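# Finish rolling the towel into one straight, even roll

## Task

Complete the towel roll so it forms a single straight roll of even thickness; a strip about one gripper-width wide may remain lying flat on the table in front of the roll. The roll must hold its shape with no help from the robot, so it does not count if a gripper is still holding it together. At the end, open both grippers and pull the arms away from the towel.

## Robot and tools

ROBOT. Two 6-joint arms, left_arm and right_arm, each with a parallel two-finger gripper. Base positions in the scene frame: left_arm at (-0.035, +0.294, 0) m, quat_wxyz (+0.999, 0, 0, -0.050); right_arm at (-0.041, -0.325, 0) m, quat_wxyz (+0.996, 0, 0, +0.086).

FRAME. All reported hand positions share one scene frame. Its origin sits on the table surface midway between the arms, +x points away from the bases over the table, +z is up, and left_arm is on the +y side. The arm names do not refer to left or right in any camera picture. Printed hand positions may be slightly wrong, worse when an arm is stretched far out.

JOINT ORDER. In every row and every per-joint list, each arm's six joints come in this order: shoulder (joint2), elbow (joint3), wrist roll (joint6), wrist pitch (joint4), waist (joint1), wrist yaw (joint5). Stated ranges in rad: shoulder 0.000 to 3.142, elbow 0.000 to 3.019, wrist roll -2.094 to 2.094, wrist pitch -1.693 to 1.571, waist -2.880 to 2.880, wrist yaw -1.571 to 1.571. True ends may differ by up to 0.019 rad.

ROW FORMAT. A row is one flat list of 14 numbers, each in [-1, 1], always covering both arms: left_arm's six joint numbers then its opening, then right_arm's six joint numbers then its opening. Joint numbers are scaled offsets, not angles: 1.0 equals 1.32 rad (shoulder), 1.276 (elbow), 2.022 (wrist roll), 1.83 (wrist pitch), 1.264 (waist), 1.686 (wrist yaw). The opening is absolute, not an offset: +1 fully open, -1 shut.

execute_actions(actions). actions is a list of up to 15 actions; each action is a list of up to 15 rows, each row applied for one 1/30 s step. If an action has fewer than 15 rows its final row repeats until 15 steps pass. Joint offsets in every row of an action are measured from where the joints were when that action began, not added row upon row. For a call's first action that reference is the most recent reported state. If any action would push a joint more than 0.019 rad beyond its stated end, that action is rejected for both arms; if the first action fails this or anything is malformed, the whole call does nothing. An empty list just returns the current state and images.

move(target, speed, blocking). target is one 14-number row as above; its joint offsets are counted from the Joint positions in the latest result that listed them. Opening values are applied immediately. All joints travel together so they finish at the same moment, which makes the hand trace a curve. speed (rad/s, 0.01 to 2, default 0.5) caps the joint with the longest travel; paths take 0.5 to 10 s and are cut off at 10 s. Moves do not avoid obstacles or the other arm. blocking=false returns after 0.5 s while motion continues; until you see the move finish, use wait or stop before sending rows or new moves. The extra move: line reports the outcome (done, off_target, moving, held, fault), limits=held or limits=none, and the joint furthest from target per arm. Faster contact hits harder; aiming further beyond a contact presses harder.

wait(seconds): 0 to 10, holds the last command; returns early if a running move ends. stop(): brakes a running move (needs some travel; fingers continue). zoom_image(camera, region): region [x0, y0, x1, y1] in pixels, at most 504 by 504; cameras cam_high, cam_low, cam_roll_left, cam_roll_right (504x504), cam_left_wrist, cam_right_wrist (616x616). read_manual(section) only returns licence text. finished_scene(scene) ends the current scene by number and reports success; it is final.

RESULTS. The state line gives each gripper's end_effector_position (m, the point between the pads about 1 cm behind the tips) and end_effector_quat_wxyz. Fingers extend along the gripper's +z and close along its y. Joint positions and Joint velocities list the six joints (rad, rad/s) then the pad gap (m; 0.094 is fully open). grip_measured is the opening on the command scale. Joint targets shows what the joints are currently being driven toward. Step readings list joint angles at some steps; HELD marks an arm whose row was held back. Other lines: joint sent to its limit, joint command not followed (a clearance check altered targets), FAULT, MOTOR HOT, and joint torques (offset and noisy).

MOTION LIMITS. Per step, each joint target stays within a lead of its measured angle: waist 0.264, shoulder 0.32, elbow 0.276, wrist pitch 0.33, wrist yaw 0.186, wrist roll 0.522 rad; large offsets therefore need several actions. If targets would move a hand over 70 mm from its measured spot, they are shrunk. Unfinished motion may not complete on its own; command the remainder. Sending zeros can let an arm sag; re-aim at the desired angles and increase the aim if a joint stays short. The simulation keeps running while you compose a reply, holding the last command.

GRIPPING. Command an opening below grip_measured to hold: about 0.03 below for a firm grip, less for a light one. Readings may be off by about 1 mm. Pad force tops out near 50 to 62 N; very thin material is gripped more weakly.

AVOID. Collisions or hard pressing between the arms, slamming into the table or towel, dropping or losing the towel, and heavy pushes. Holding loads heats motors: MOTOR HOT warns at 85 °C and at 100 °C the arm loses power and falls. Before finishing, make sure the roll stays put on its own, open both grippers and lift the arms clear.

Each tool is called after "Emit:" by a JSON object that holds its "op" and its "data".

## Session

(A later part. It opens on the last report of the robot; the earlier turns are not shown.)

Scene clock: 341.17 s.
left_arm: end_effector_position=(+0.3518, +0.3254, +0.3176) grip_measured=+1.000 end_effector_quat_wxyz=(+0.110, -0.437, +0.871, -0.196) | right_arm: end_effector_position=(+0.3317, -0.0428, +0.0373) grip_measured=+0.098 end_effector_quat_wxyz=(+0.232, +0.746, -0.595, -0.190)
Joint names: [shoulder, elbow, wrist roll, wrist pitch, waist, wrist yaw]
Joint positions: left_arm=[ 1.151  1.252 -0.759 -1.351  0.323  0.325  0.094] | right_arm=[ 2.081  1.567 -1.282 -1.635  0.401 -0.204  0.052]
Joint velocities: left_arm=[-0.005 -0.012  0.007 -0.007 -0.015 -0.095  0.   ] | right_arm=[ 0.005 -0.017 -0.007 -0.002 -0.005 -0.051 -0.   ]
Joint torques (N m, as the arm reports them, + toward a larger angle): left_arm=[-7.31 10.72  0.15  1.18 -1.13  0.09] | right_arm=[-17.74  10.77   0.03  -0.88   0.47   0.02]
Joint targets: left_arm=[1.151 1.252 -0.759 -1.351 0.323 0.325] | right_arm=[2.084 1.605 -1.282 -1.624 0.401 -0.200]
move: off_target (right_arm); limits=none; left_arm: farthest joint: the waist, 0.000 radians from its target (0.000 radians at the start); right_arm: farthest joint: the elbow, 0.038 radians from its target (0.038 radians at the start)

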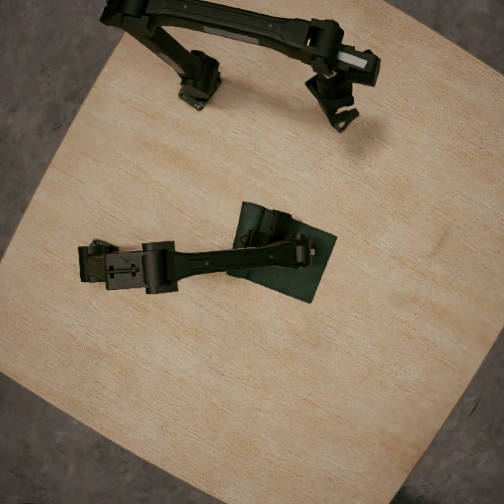

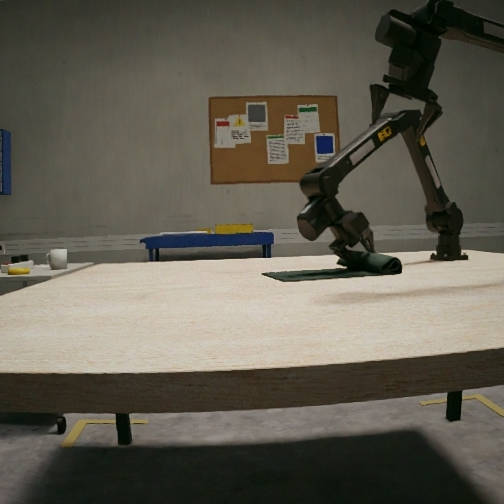

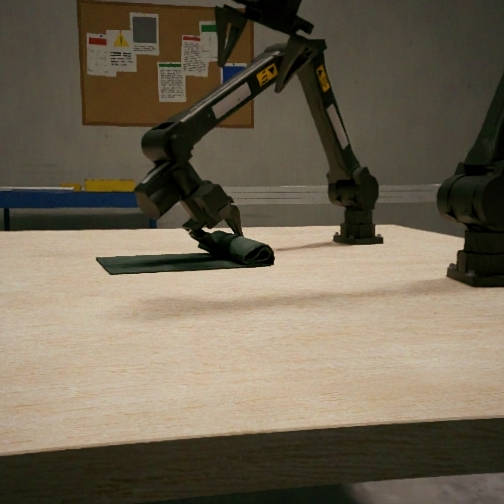

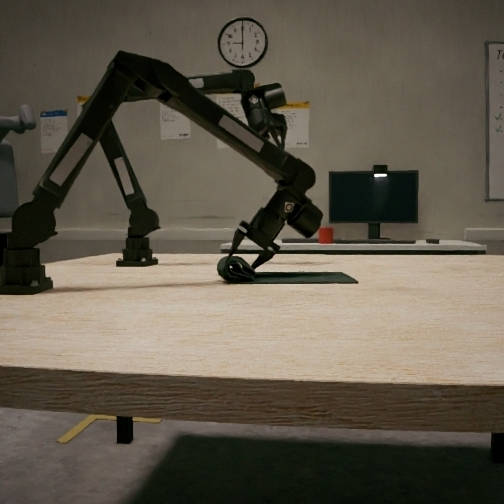

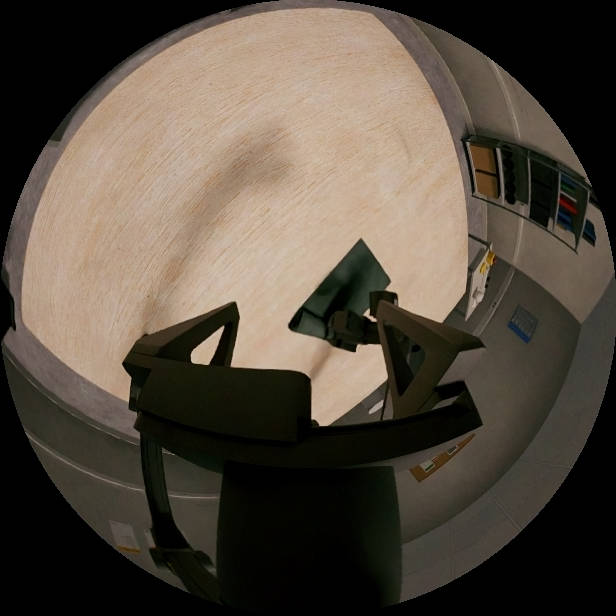

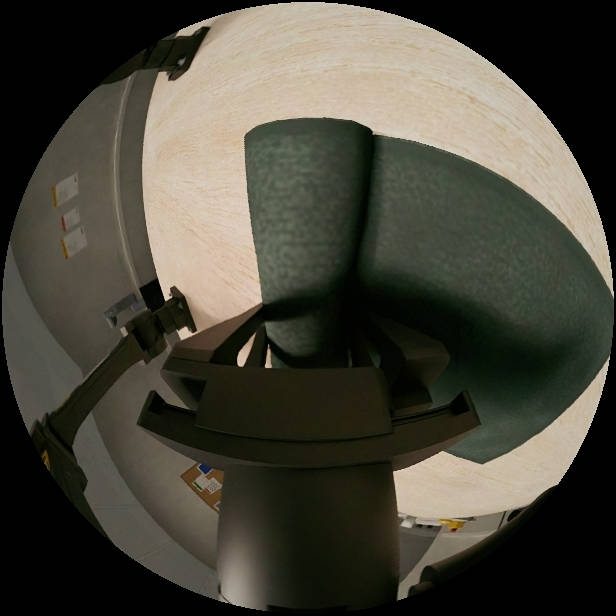

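Emit:
{"op": "move", "data": {"target": [0,0,0,0,0,0,1,-0.13,0.03,0,0,0,0,0.4]}}

Emit:
{"op": "move", "data": {"target": [0,0,0,0,0,0,1,-0.35,-0.38,0.82,0.33,0.06,0.15,0.5], "speed": 1.2}}

Scene clock: 374.10 s.
left_arm: end_effector_position=(+0.3518, +0.3254, +0.3176) grip_measured=+1.000 end_effector_quat_wxyz=(+0.110, -0.437, +0.871, -0.196) | right_arm: end_effector_position=(+0.3404, -0.0369, +0.1202) grip_measured=+0.398 end_effector_quat_wxyz=(+0.152, +0.768, -0.601, -0.163)
Joint names: [shoulder, elbow, wrist roll, wrist pitch, waist, wrist yaw]
Joint positions: left_arm=[ 1.151  1.252 -0.759 -1.351  0.323  0.325  0.094] | right_arm=[ 1.905  1.577 -1.282 -1.646  0.401 -0.205  0.066]
Joint velocities: left_arm=[-0.015 -0.002 -0.051  0.002 -0.005 -0.022  0.   ] | right_arm=[-0.015 -0.002 -0.051  0.002  0.015 -0.051 -0.001]
Joint torques (N m, as the arm reports them, + toward a larger angle): left_arm=[-6.96 10.7   0.15  1.18 -1.56  0.1 ] | right_arm=[-16.54  10.88   0.03  -0.49   0.15  -0.1 ]
Joint targets: left_arm=[1.151 1.252 -0.759 -1.351 0.323 0.325] | right_arm=[1.909 1.606 -1.282 -1.635 0.401 -0.204]
move: off_target (right_arm); limits=none; left_arm: farthest joint: the waist, 0.000 radians from its target (0.000 radians at the start); right_arm: farthest joint: the elbow, 0.028 radians from its target (0.038 radians at the start)

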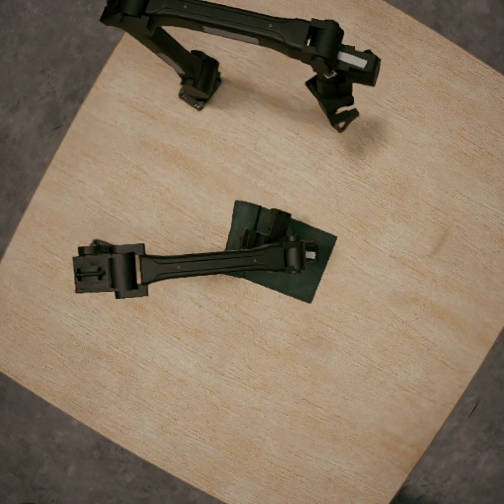

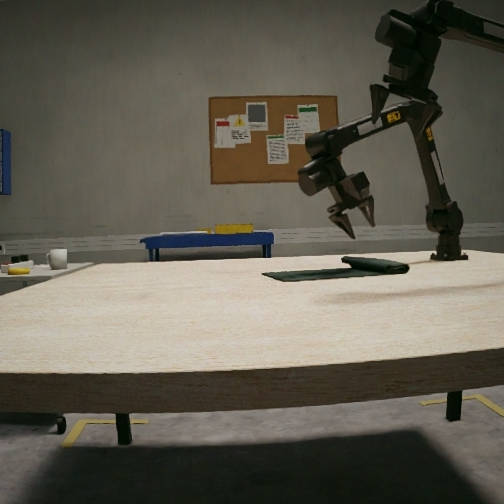

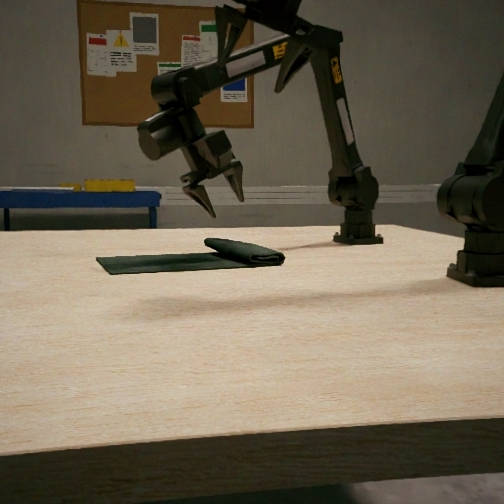

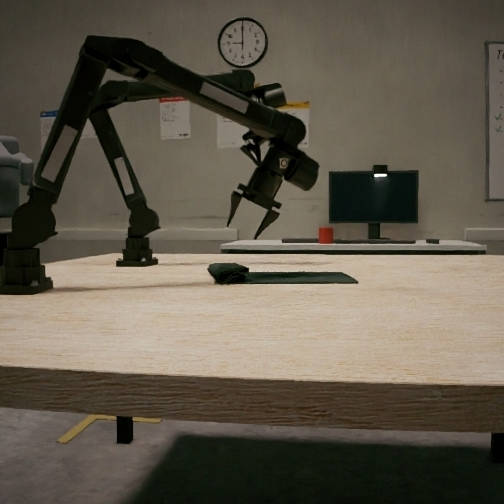

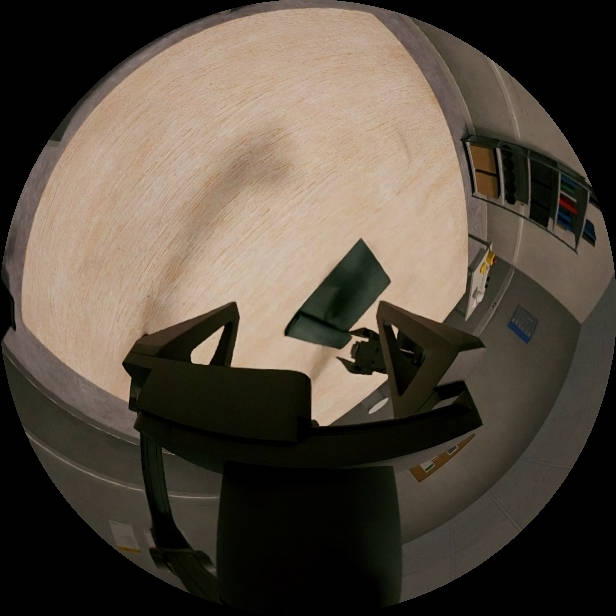

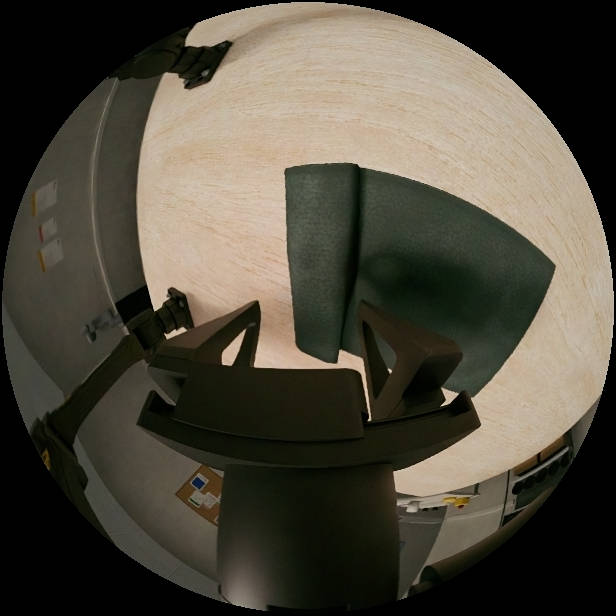

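Scene clock: 376.47 s.
left_arm: end_effector_position=(+0.3518, +0.3254, +0.3176) grip_measured=+1.000 end_effector_quat_wxyz=(+0.110, -0.437, +0.871, -0.196) | right_arm: end_effector_position=(+0.3147, -0.0693, +0.1336) grip_measured=+0.499 end_effector_quat_wxyz=(+0.074, -0.139, +0.987, +0.014)
Joint names: [shoulder, elbow, wrist roll, wrist pitch, waist, wrist yaw]
Joint positions: left_arm=[ 1.151  1.252 -0.759 -1.351  0.323  0.325  0.094] | right_arm=[ 1.458  1.089  0.358 -1.058  0.468  0.046  0.07 ]
Joint velocities: left_arm=[ 0.005  0.012 -0.037  0.012  0.005 -0.037  0.   ] | right_arm=[-0.005 -0.002 -0.007  0.007 -0.005  0.022  0.   ]
Joint torques (N m, as the arm reports them, + toward a larger angle): left_arm=[-7.22 10.78  0.11  1.2  -1.41  0.14] | right_arm=[-12.76   9.5    0.26   0.9    1.47   0.23]
Joint targets: left_arm=[1.151 1.252 -0.759 -1.351 0.323 0.325] | right_arm=[1.443 1.092 0.376 -1.042 0.476 0.048]
move: done; limits=none; left_arm: farthest joint: the waist, 0.000 radians from its target (0.000 radians at the start); right_arm: farthest joint: the wrist roll, 0.018 radians from its target (1.658 radians at the start)

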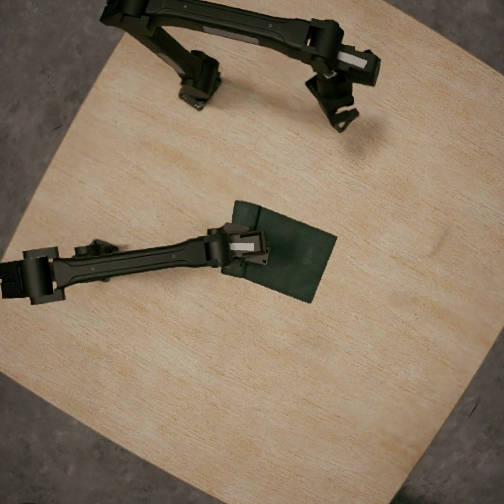

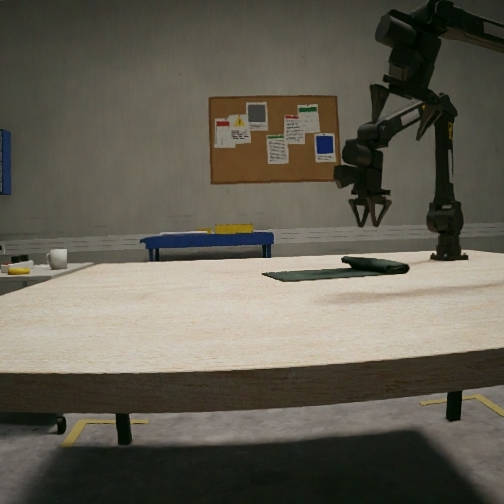

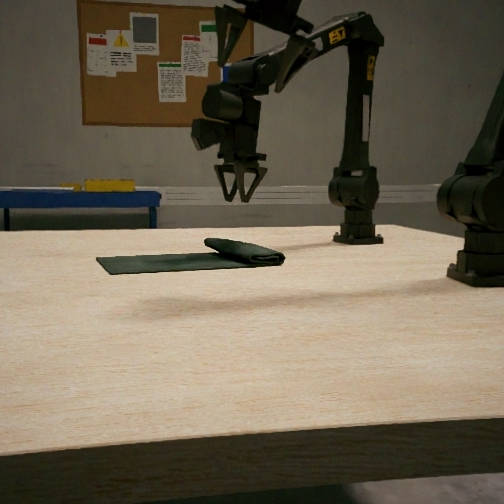

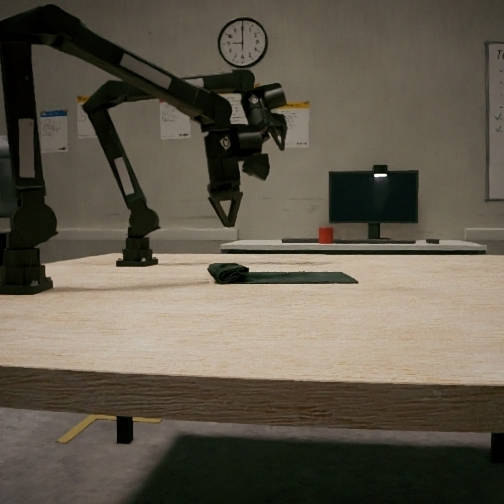

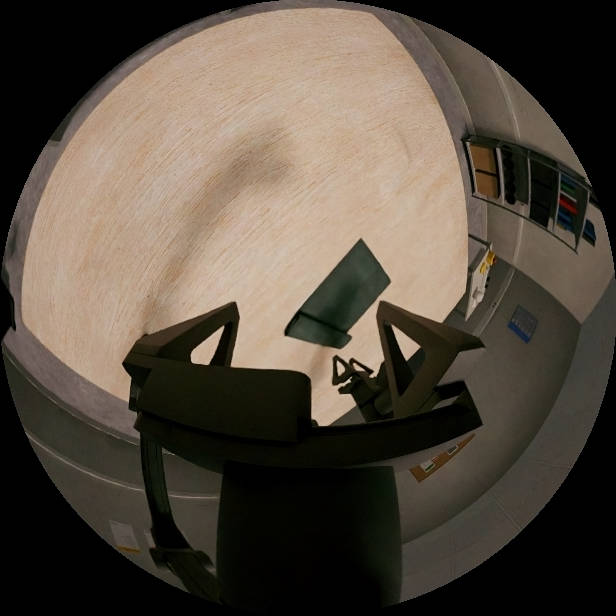

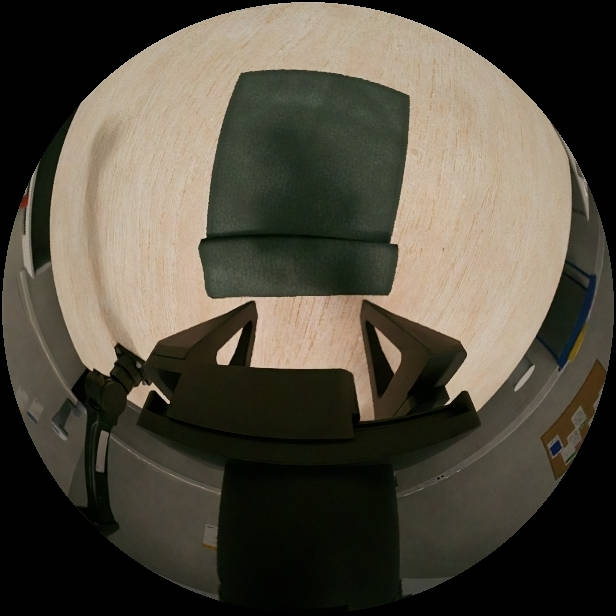

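Emit:
{"op": "move", "data": {"target": [0.119,-0.29,0.77,0.315,-0.585,0.03,1,-0.228,-0.41,0.83,0.348,0.108,0.152,0.8], "speed": 1.0}}

Emit:
{"op": "move", "data": {"target": [0,0.03,0,0,0,0,1,0.195,0.035,-0.02,0.155,-0.045,-0.018,0.8], "speed": 0.3}}

Emit:
{"op": "zoom_image", "data": {"camera": "cam_roll_right", "region": [170,190,330,300]}}

Scene clock: 385.73 s.
left_arm: end_effector_position=(+0.3001, +0.0306, +0.1448) grip_measured=+1.000 end_effector_quat_wxyz=(+0.206, +0.614, +0.746, -0.156) | right_arm: end_effector_position=(+0.2584, -0.1054, +0.0796) grip_measured=+0.799 end_effector_quat_wxyz=(+0.187, +0.590, +0.753, +0.224)
Joint names: [shoulder, elbow, wrist roll, wrist pitch, waist, wrist yaw]
Joint positions: left_arm=[ 1.299  0.892  0.788 -0.79  -0.417  0.374  0.094] | right_arm=[ 1.171  0.56   2.019 -0.441  0.597  0.3    0.084]
Joint velocities: left_arm=[ 0.005  0.002  0.066  0.007 -0.015 -0.051  0.   ] | right_arm=[-0.005 -0.007  0.007  0.002 -0.005 -0.051  0.001]
Joint torques (N m, as the arm reports them, + toward a larger angle): left_arm=[-7.47  9.14  0.17  1.92 -1.64  0.37] | right_arm=[-7.3   9.18  0.21  1.54  1.53  0.44]
Joint targets: left_arm=[1.309 0.882 0.798 -0.774 -0.416 0.376] | right_arm=[1.157 0.566 2.036 -0.421 0.605 0.302]
move: done; limits=none; left_arm: farthest joint: the wrist pitch, 0.016 radians from its target (0.576 radians at the start); right_arm: farthest joint: the wrist pitch, 0.019 radians from its target (0.637 radians at the start)

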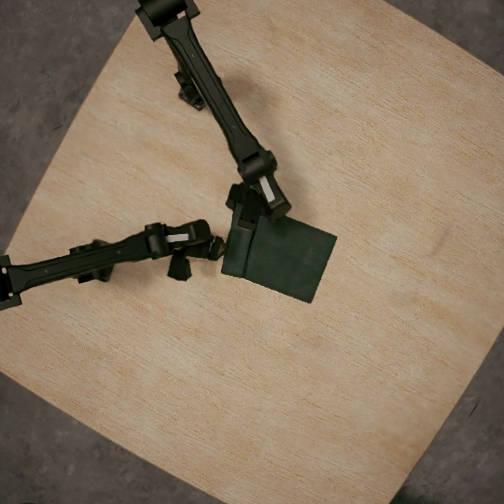

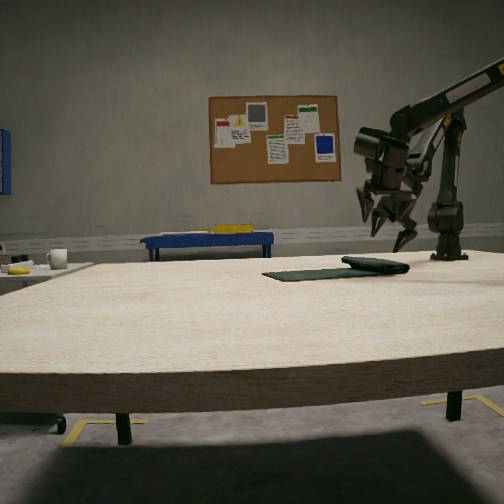

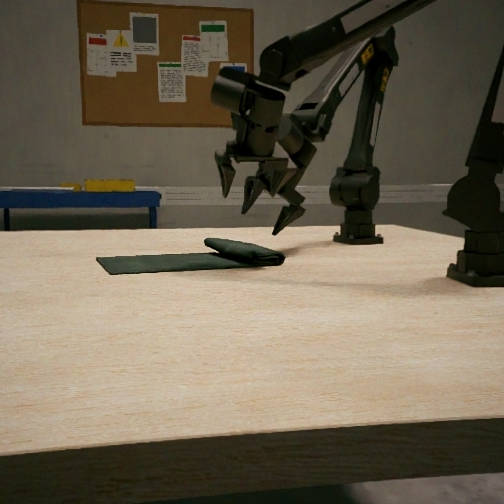

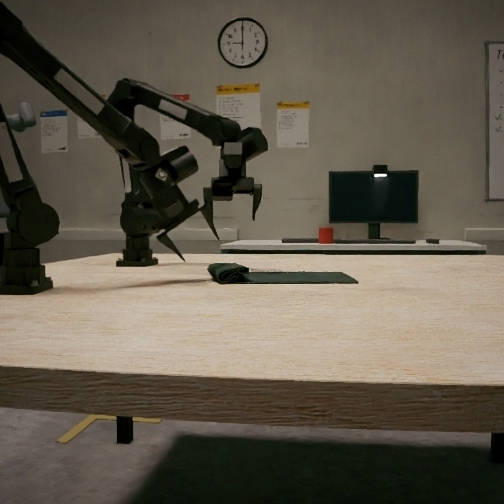

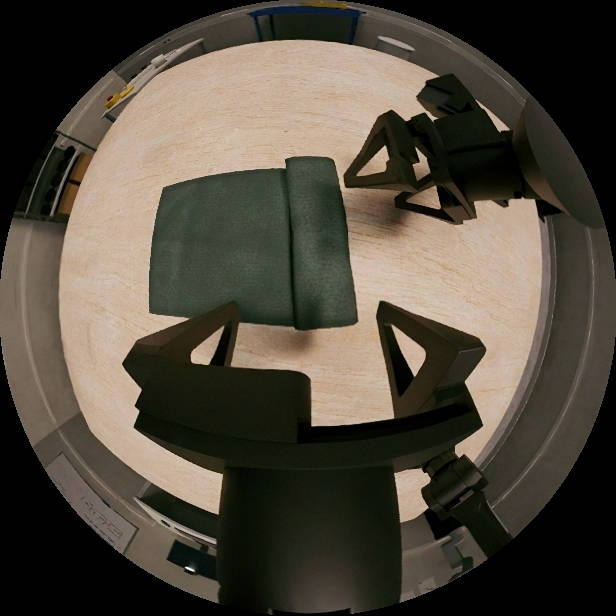

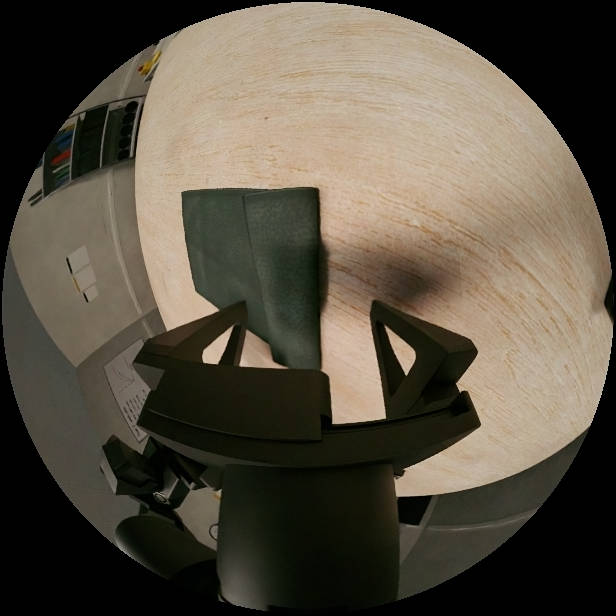

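Scene clock: 387.10 s.
left_arm: end_effector_position=(+0.3001, +0.0306, +0.1448) grip_measured=+1.000 end_effector_quat_wxyz=(+0.206, +0.614, +0.746, -0.156) | right_arm: end_effector_position=(+0.3059, -0.0820, +0.0399) grip_measured=+0.799 end_effector_quat_wxyz=(+0.189, +0.595, +0.738, +0.255)
Joint names: [shoulder, elbow, wrist roll, wrist pitch, waist, wrist yaw]
Joint positions: left_arm=[ 1.299  0.892  0.789 -0.79  -0.417  0.374  0.094] | right_arm=[ 1.399  0.589  1.994 -0.169  0.548  0.274  0.084]
Joint velocities: left_arm=[ 0.005 -0.007 -0.022  0.017  0.015 -0.066  0.   ] | right_arm=[-0.005 -0.017 -0.037 -0.012 -0.005 -0.022 -0.   ]
Joint torques (N m, as the arm reports them, + toward a larger angle): left_arm=[-8.45 13.39  0.11  1.34 -1.81  0.27] | right_arm=[-5.88  9.02 -0.14  1.27 -0.05  0.06]
Joint targets: left_arm=[1.299 0.931 0.789 -0.790 -0.417 0.374] | right_arm=[1.428 0.604 1.979 -0.157 0.540 0.269]
move: off_target (left_arm, right_arm); limits=none; left_arm: farthest joint: the elbow, 0.038 radians from its target (0.038 radians at the start); right_arm: farthest joint: the shoulder, 0.030 radians from its target (0.257 radians at the start)

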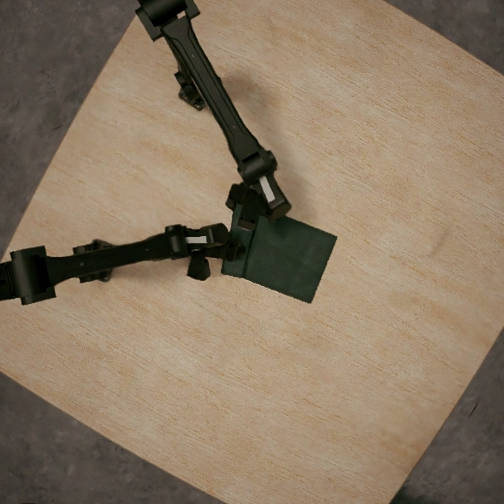

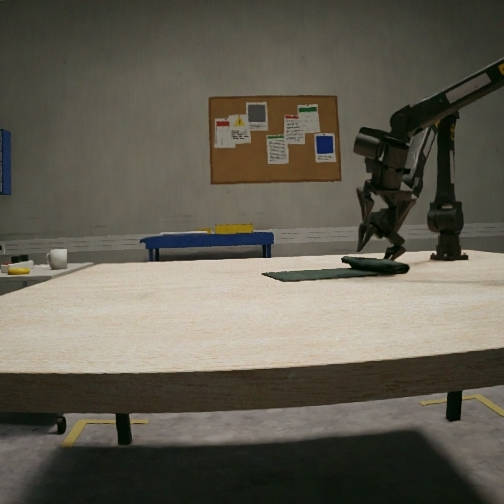

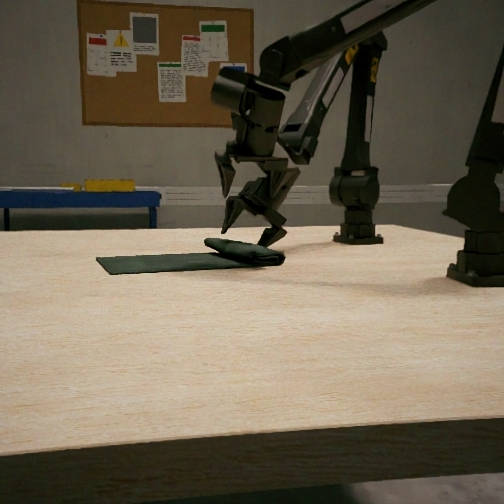

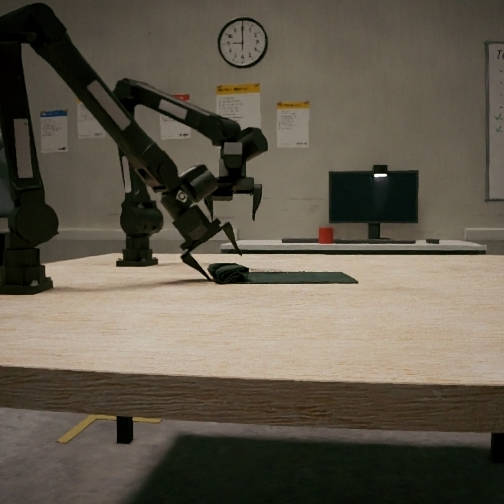

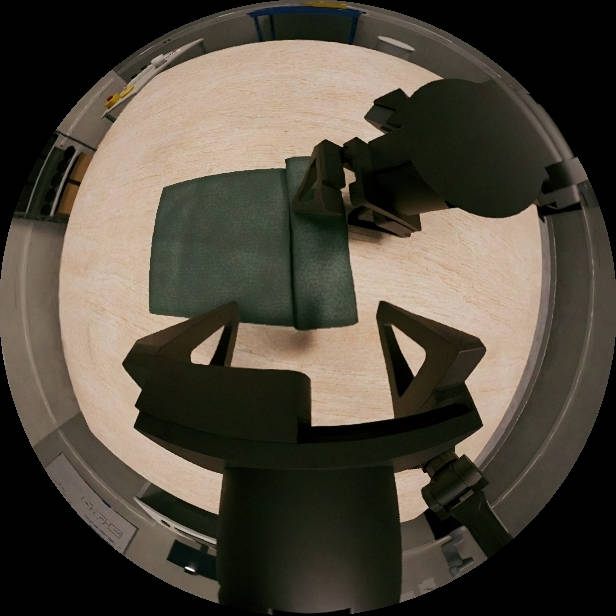

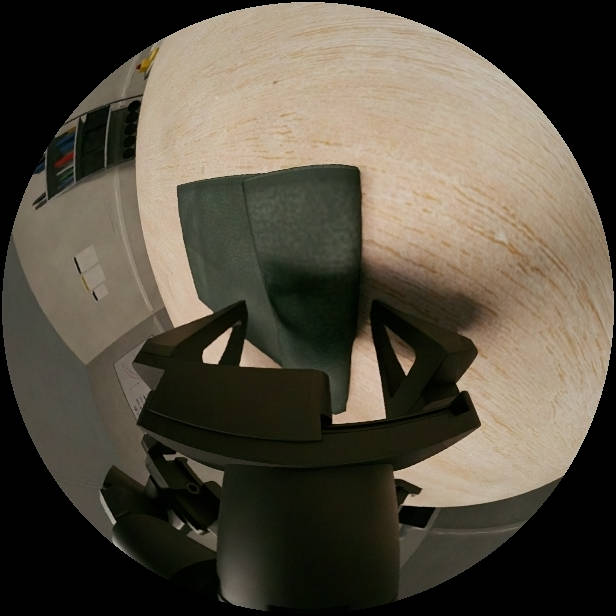

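Region (170, 190, 330, 300) of cam_roll_right's 504x504 image, scaled by 3.150, with more detail than that image has; it fills the top 346 rows of this view, and the rest is white.

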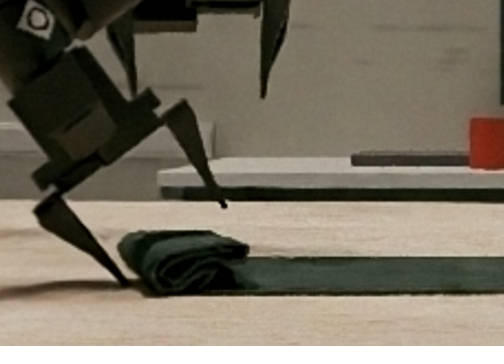

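Emit:
{"op": "execute_actions", "data": {"actions": [[[0,0.03,0,0,0,0,1,0.03,0.0,0,0.01,0,0,0.4]],[[0,0,0,0,0,0,1,0.03,0.0,0,0.01,0,0,0.0]],[[0,0,0,0,0,0,1,0.025,0.0,0,0.01,0,0,-0.3]],[[0,0,0,0,0,0,1,0.015,0.0,0,0,0,0,-0.55]],[[0,0,0,0,0,0,1,0.0,0.01,0,0,0,0,-0.55]]]}}

Emit:
{"op": "zoom_image", "data": {"camera": "cam_roll_right", "region": [170,190,330,300]}}

Scene clock: 396.33 s.
left_arm: end_effector_position=(+0.3001, +0.0306, +0.1448) grip_measured=+1.000 end_effector_quat_wxyz=(+0.206, +0.614, +0.746, -0.156) | right_arm: end_effector_position=(+0.3060, -0.0823, +0.0239) grip_measured=-0.547 end_effector_quat_wxyz=(+0.188, +0.596, +0.742, +0.243)
Joint names: [shoulder, elbow, wrist roll, wrist pitch, waist, wrist yaw]
Joint positions: left_arm=[ 1.299  0.892  0.789 -0.79  -0.417  0.374  0.094] | right_arm=[ 1.447  0.589  1.994 -0.144  0.549  0.278  0.021]
Joint velocities: left_arm=[ 0.005 -0.022 -0.051  0.017 -0.015 -0.051  0.   ] | right_arm=[-0.005  0.007 -0.066  0.012 -0.005  0.051 -0.   ]
Joint torques (N m, as the arm reports them, + toward a larger angle): left_arm=[-8.14  9.96  0.1   1.33 -1.85  0.27] | right_arm=[-8.89  8.44  0.    0.72  0.81  0.29]
Joint targets: left_arm=[1.299 0.892 0.789 -0.790 -0.417 0.374] | right_arm=[1.447 0.601 1.994 -0.144 0.549 0.278]
Step readings (joint positions; steps 1 to 15: 1st action; 16 to 30: 2nd action; 31 to 45: 3rd action; 46 to 60: 4th action; 61 to 75: 5th action):
0: left_arm=[1.299 0.892 0.789 -0.790 -0.417 0.374] | right_arm=[1.399 0.589 1.994 -0.169 0.548 0.274]
1: left_arm=[1.299 0.892 0.789 -0.790 -0.417 0.374] | right_arm=[1.400 0.589 1.994 -0.167 0.548 0.274]
2: left_arm=[1.299 0.892 0.789 -0.790 -0.417 0.374] | right_arm=[1.405 0.589 1.994 -0.167 0.548 0.274]
4: left_arm=[1.299 0.892 0.789 -0.790 -0.417 0.374] | right_arm=[1.415 0.589 1.994 -0.164 0.549 0.275]
8: left_arm=[1.299 0.892 0.789 -0.790 -0.417 0.374] | right_arm=[1.416 0.589 1.994 -0.160 0.549 0.276]
15: left_arm=[1.299 0.892 0.789 -0.790 -0.417 0.374] | right_arm=[1.416 0.589 1.994 -0.160 0.549 0.276]
16: left_arm=[1.299 0.892 0.789 -0.790 -0.417 0.374] | right_arm=[1.417 0.589 1.994 -0.159 0.549 0.276]
17: left_arm=[1.299 0.892 0.789 -0.790 -0.417 0.374] | right_arm=[1.422 0.589 1.994 -0.159 0.549 0.276]
19: left_arm=[1.299 0.892 0.789 -0.790 -0.417 0.374] | right_arm=[1.432 0.589 1.994 -0.156 0.549 0.276]
23: left_arm=[1.299 0.892 0.789 -0.790 -0.417 0.374] | right_arm=[1.433 0.589 1.994 -0.151 0.549 0.277]
30: left_arm=[1.299 0.892 0.789 -0.790 -0.417 0.374] | right_arm=[1.433 0.589 1.994 -0.151 0.549 0.277]
31: left_arm=[1.299 0.892 0.789 -0.790 -0.417 0.374] | right_arm=[1.434 0.589 1.994 -0.150 0.549 0.277]
32: left_arm=[1.299 0.892 0.789 -0.790 -0.417 0.374] | right_arm=[1.437 0.589 1.994 -0.149 0.549 0.277]
34: left_arm=[1.299 0.892 0.789 -0.790 -0.417 0.374] | right_arm=[1.445 0.589 1.994 -0.148 0.549 0.278]
38: left_arm=[1.299 0.892 0.789 -0.790 -0.417 0.374] | right_arm=[1.445 0.589 1.994 -0.144 0.549 0.278]
45: left_arm=[1.299 0.892 0.789 -0.790 -0.417 0.374] | right_arm=[1.445 0.589 1.994 -0.144 0.549 0.278]
46: left_arm=[1.299 0.892 0.789 -0.790 -0.417 0.374] | right_arm=[1.445 0.589 1.994 -0.144 0.549 0.278]
47: left_arm=[1.299 0.892 0.789 -0.790 -0.417 0.374] | right_arm=[1.446 0.589 1.994 -0.144 0.549 0.278]
49: left_arm=[1.299 0.892 0.789 -0.790 -0.417 0.374] | right_arm=[1.447 0.589 1.994 -0.144 0.549 0.278]
53: left_arm=[1.299 0.892 0.789 -0.790 -0.417 0.374] | right_arm=[1.447 0.589 1.994 -0.144 0.549 0.278]
60: left_arm=[1.299 0.892 0.789 -0.790 -0.417 0.374] | right_arm=[1.447 0.589 1.994 -0.144 0.549 0.278]
61: left_arm=[1.299 0.892 0.789 -0.790 -0.417 0.374] | right_arm=[1.447 0.589 1.994 -0.144 0.549 0.278]
62: left_arm=[1.299 0.892 0.789 -0.790 -0.417 0.374] | right_arm=[1.447 0.589 1.994 -0.144 0.549 0.278]
64: left_arm=[1.299 0.892 0.789 -0.790 -0.417 0.374] | right_arm=[1.447 0.589 1.994 -0.144 0.549 0.278]
68: left_arm=[1.299 0.892 0.789 -0.790 -0.417 0.374] | right_arm=[1.447 0.589 1.994 -0.144 0.549 0.278]
75: Joint positions above

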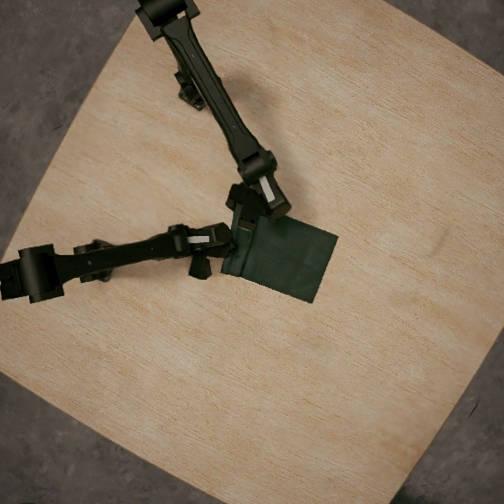

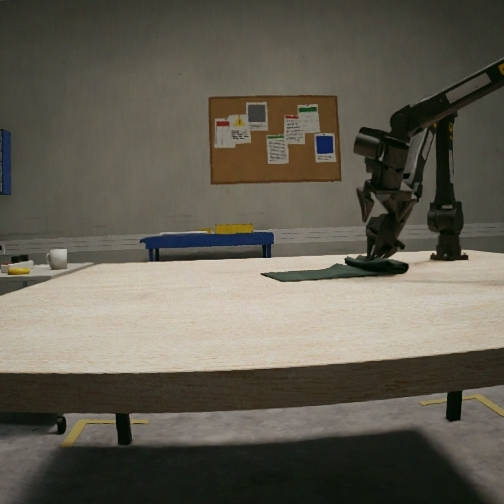

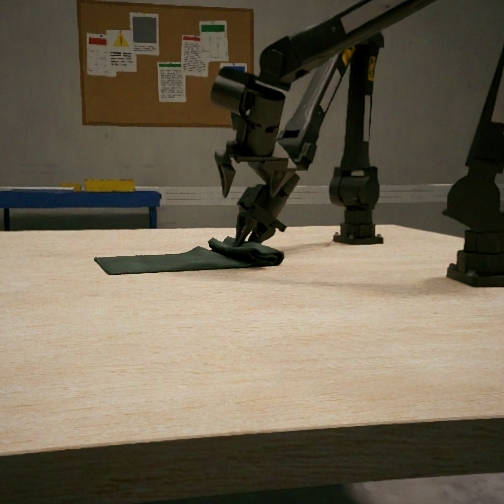

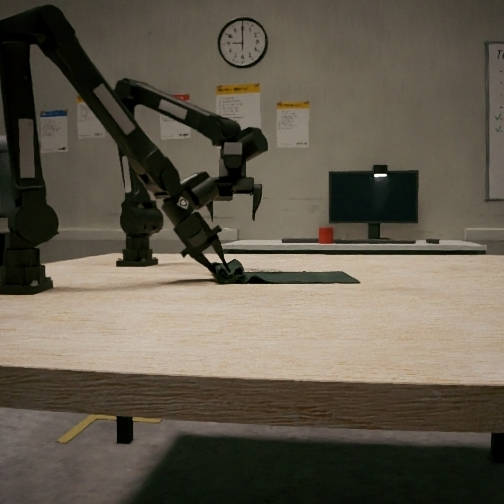

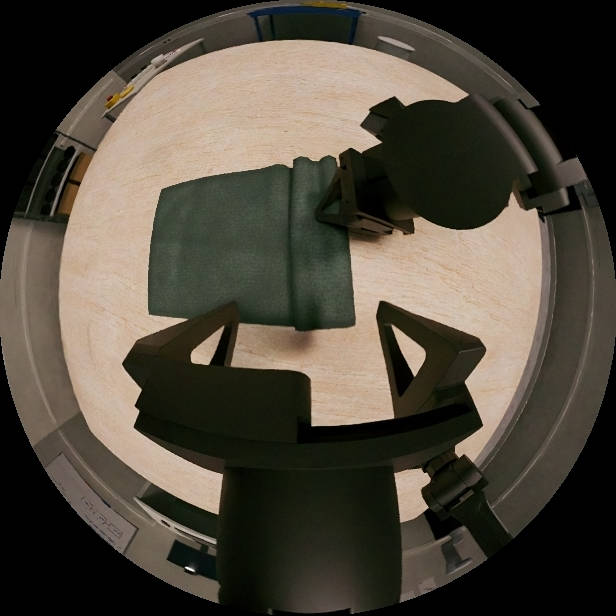

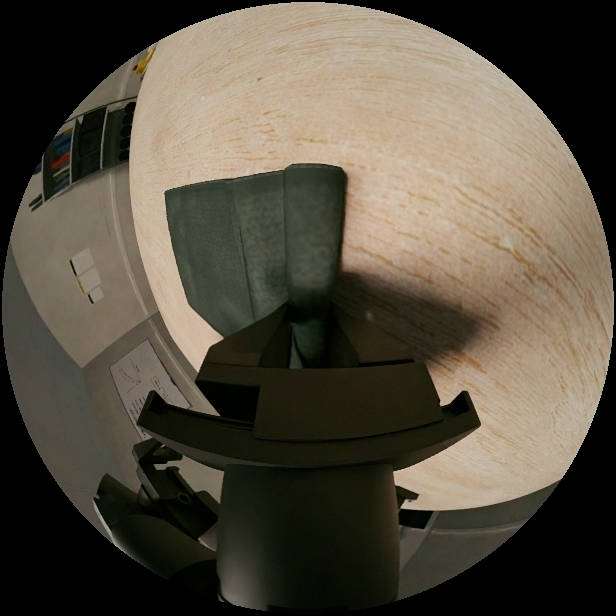

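Region (170, 190, 330, 300) of cam_roll_right's 504x504 image, scaled by 3.150, with more detail than that image has; it fills the top 346 rows of this view, and the rest is white.

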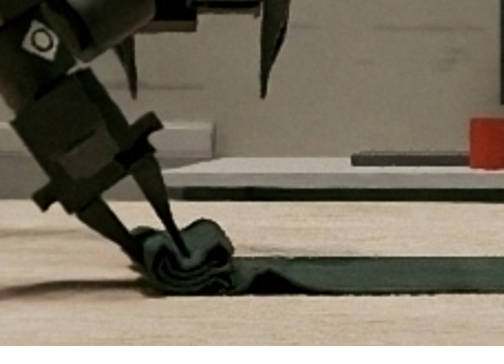

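Emit:
{"op": "move", "data": {"target": [0,0.03,0,0,0,0,1,0.125,0.40,-0.035,-0.487,-0.112,-0.167,-0.63], "speed": 0.35}}

Emit:
{"op": "zoom_image", "data": {"camera": "cam_roll_right", "region": [170,190,330,300]}}

Scene clock: 405.37 s.
left_arm: end_effector_position=(+0.3001, +0.0306, +0.1448) grip_measured=+1.000 end_effector_quat_wxyz=(+0.206, +0.614, +0.746, -0.156) | right_arm: end_effector_position=(+0.3153, -0.0874, +0.0628) grip_measured=-0.627 end_effector_quat_wxyz=(-0.000, +0.626, +0.780, +0.001)
Joint names: [shoulder, elbow, wrist roll, wrist pitch, waist, wrist yaw]
Joint positions: left_arm=[ 1.299  0.892  0.789 -0.79  -0.417  0.374  0.094] | right_arm=[ 1.602  1.056  1.941 -1.023  0.415 -0.002  0.018]
Joint velocities: left_arm=[-0.015 -0.002 -0.007  0.002 -0.024 -0.037  0.   ] | right_arm=[-0.005 -0.012  0.037 -0.017 -0.005 -0.022  0.001]
Joint torques (N m, as the arm reports them, + toward a larger angle): left_arm=[-8.64 13.25  0.09  1.13 -1.63  0.27] | right_arm=[-11.56  11.88  -0.14  -0.81  -0.11   0.03]
Joint targets: left_arm=[1.299 0.931 0.789 -0.790 -0.417 0.374] | right_arm=[1.612 1.099 1.924 -1.035 0.407 -0.004]
move: off_target (left_arm, right_arm); limits=none; left_arm: farthest joint: the elbow, 0.038 radians from its target (0.038 radians at the start); right_arm: farthest joint: the elbow, 0.044 radians from its target (0.511 radians at the start)

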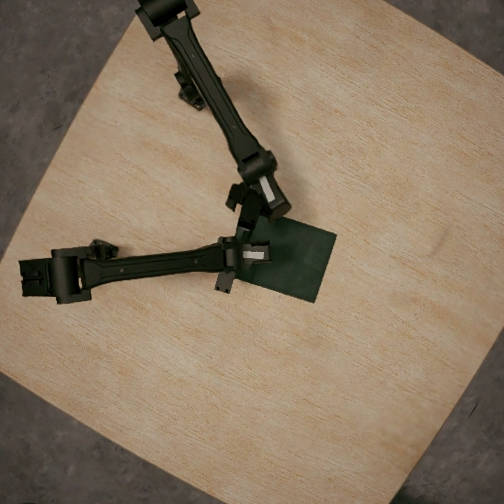

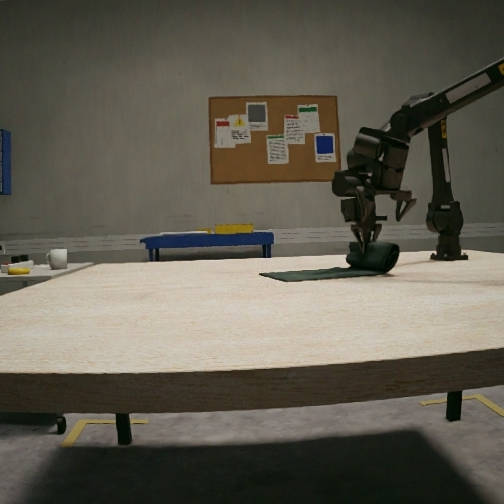

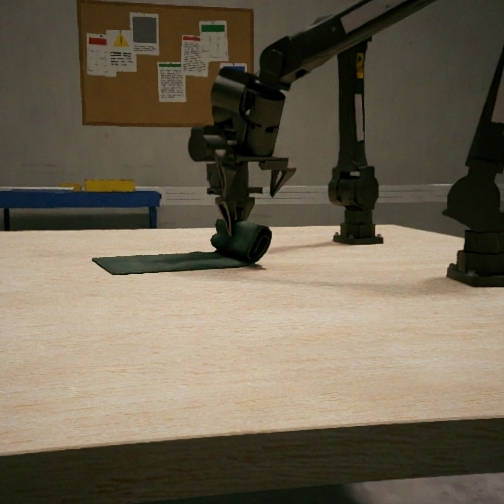

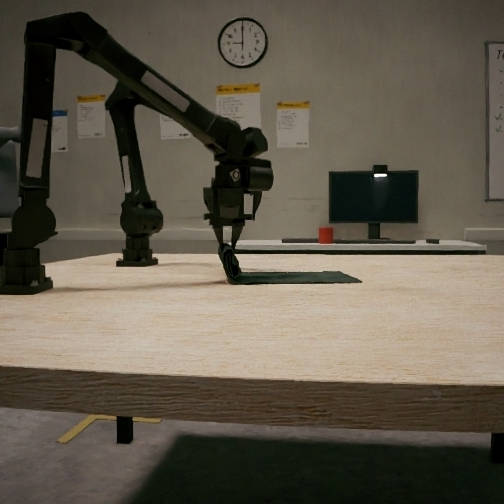

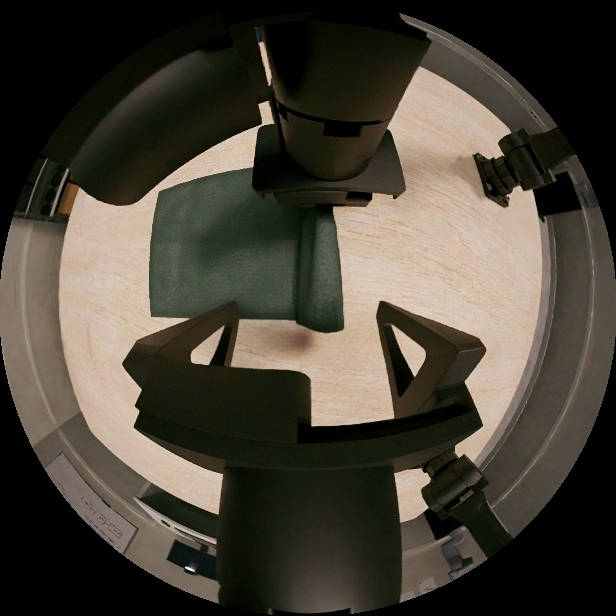

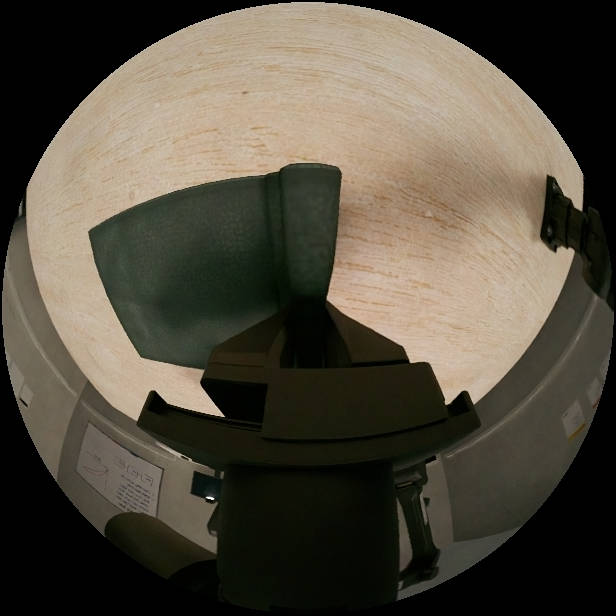

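Region (170, 190, 330, 300) of cam_roll_right's 504x504 image, scaled by 3.150, with more detail than that image has; it fills the top 346 rows of this view, and the rest is white.

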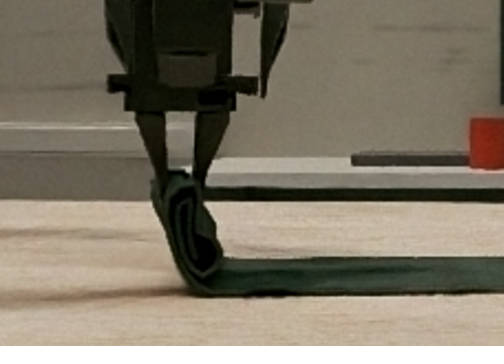

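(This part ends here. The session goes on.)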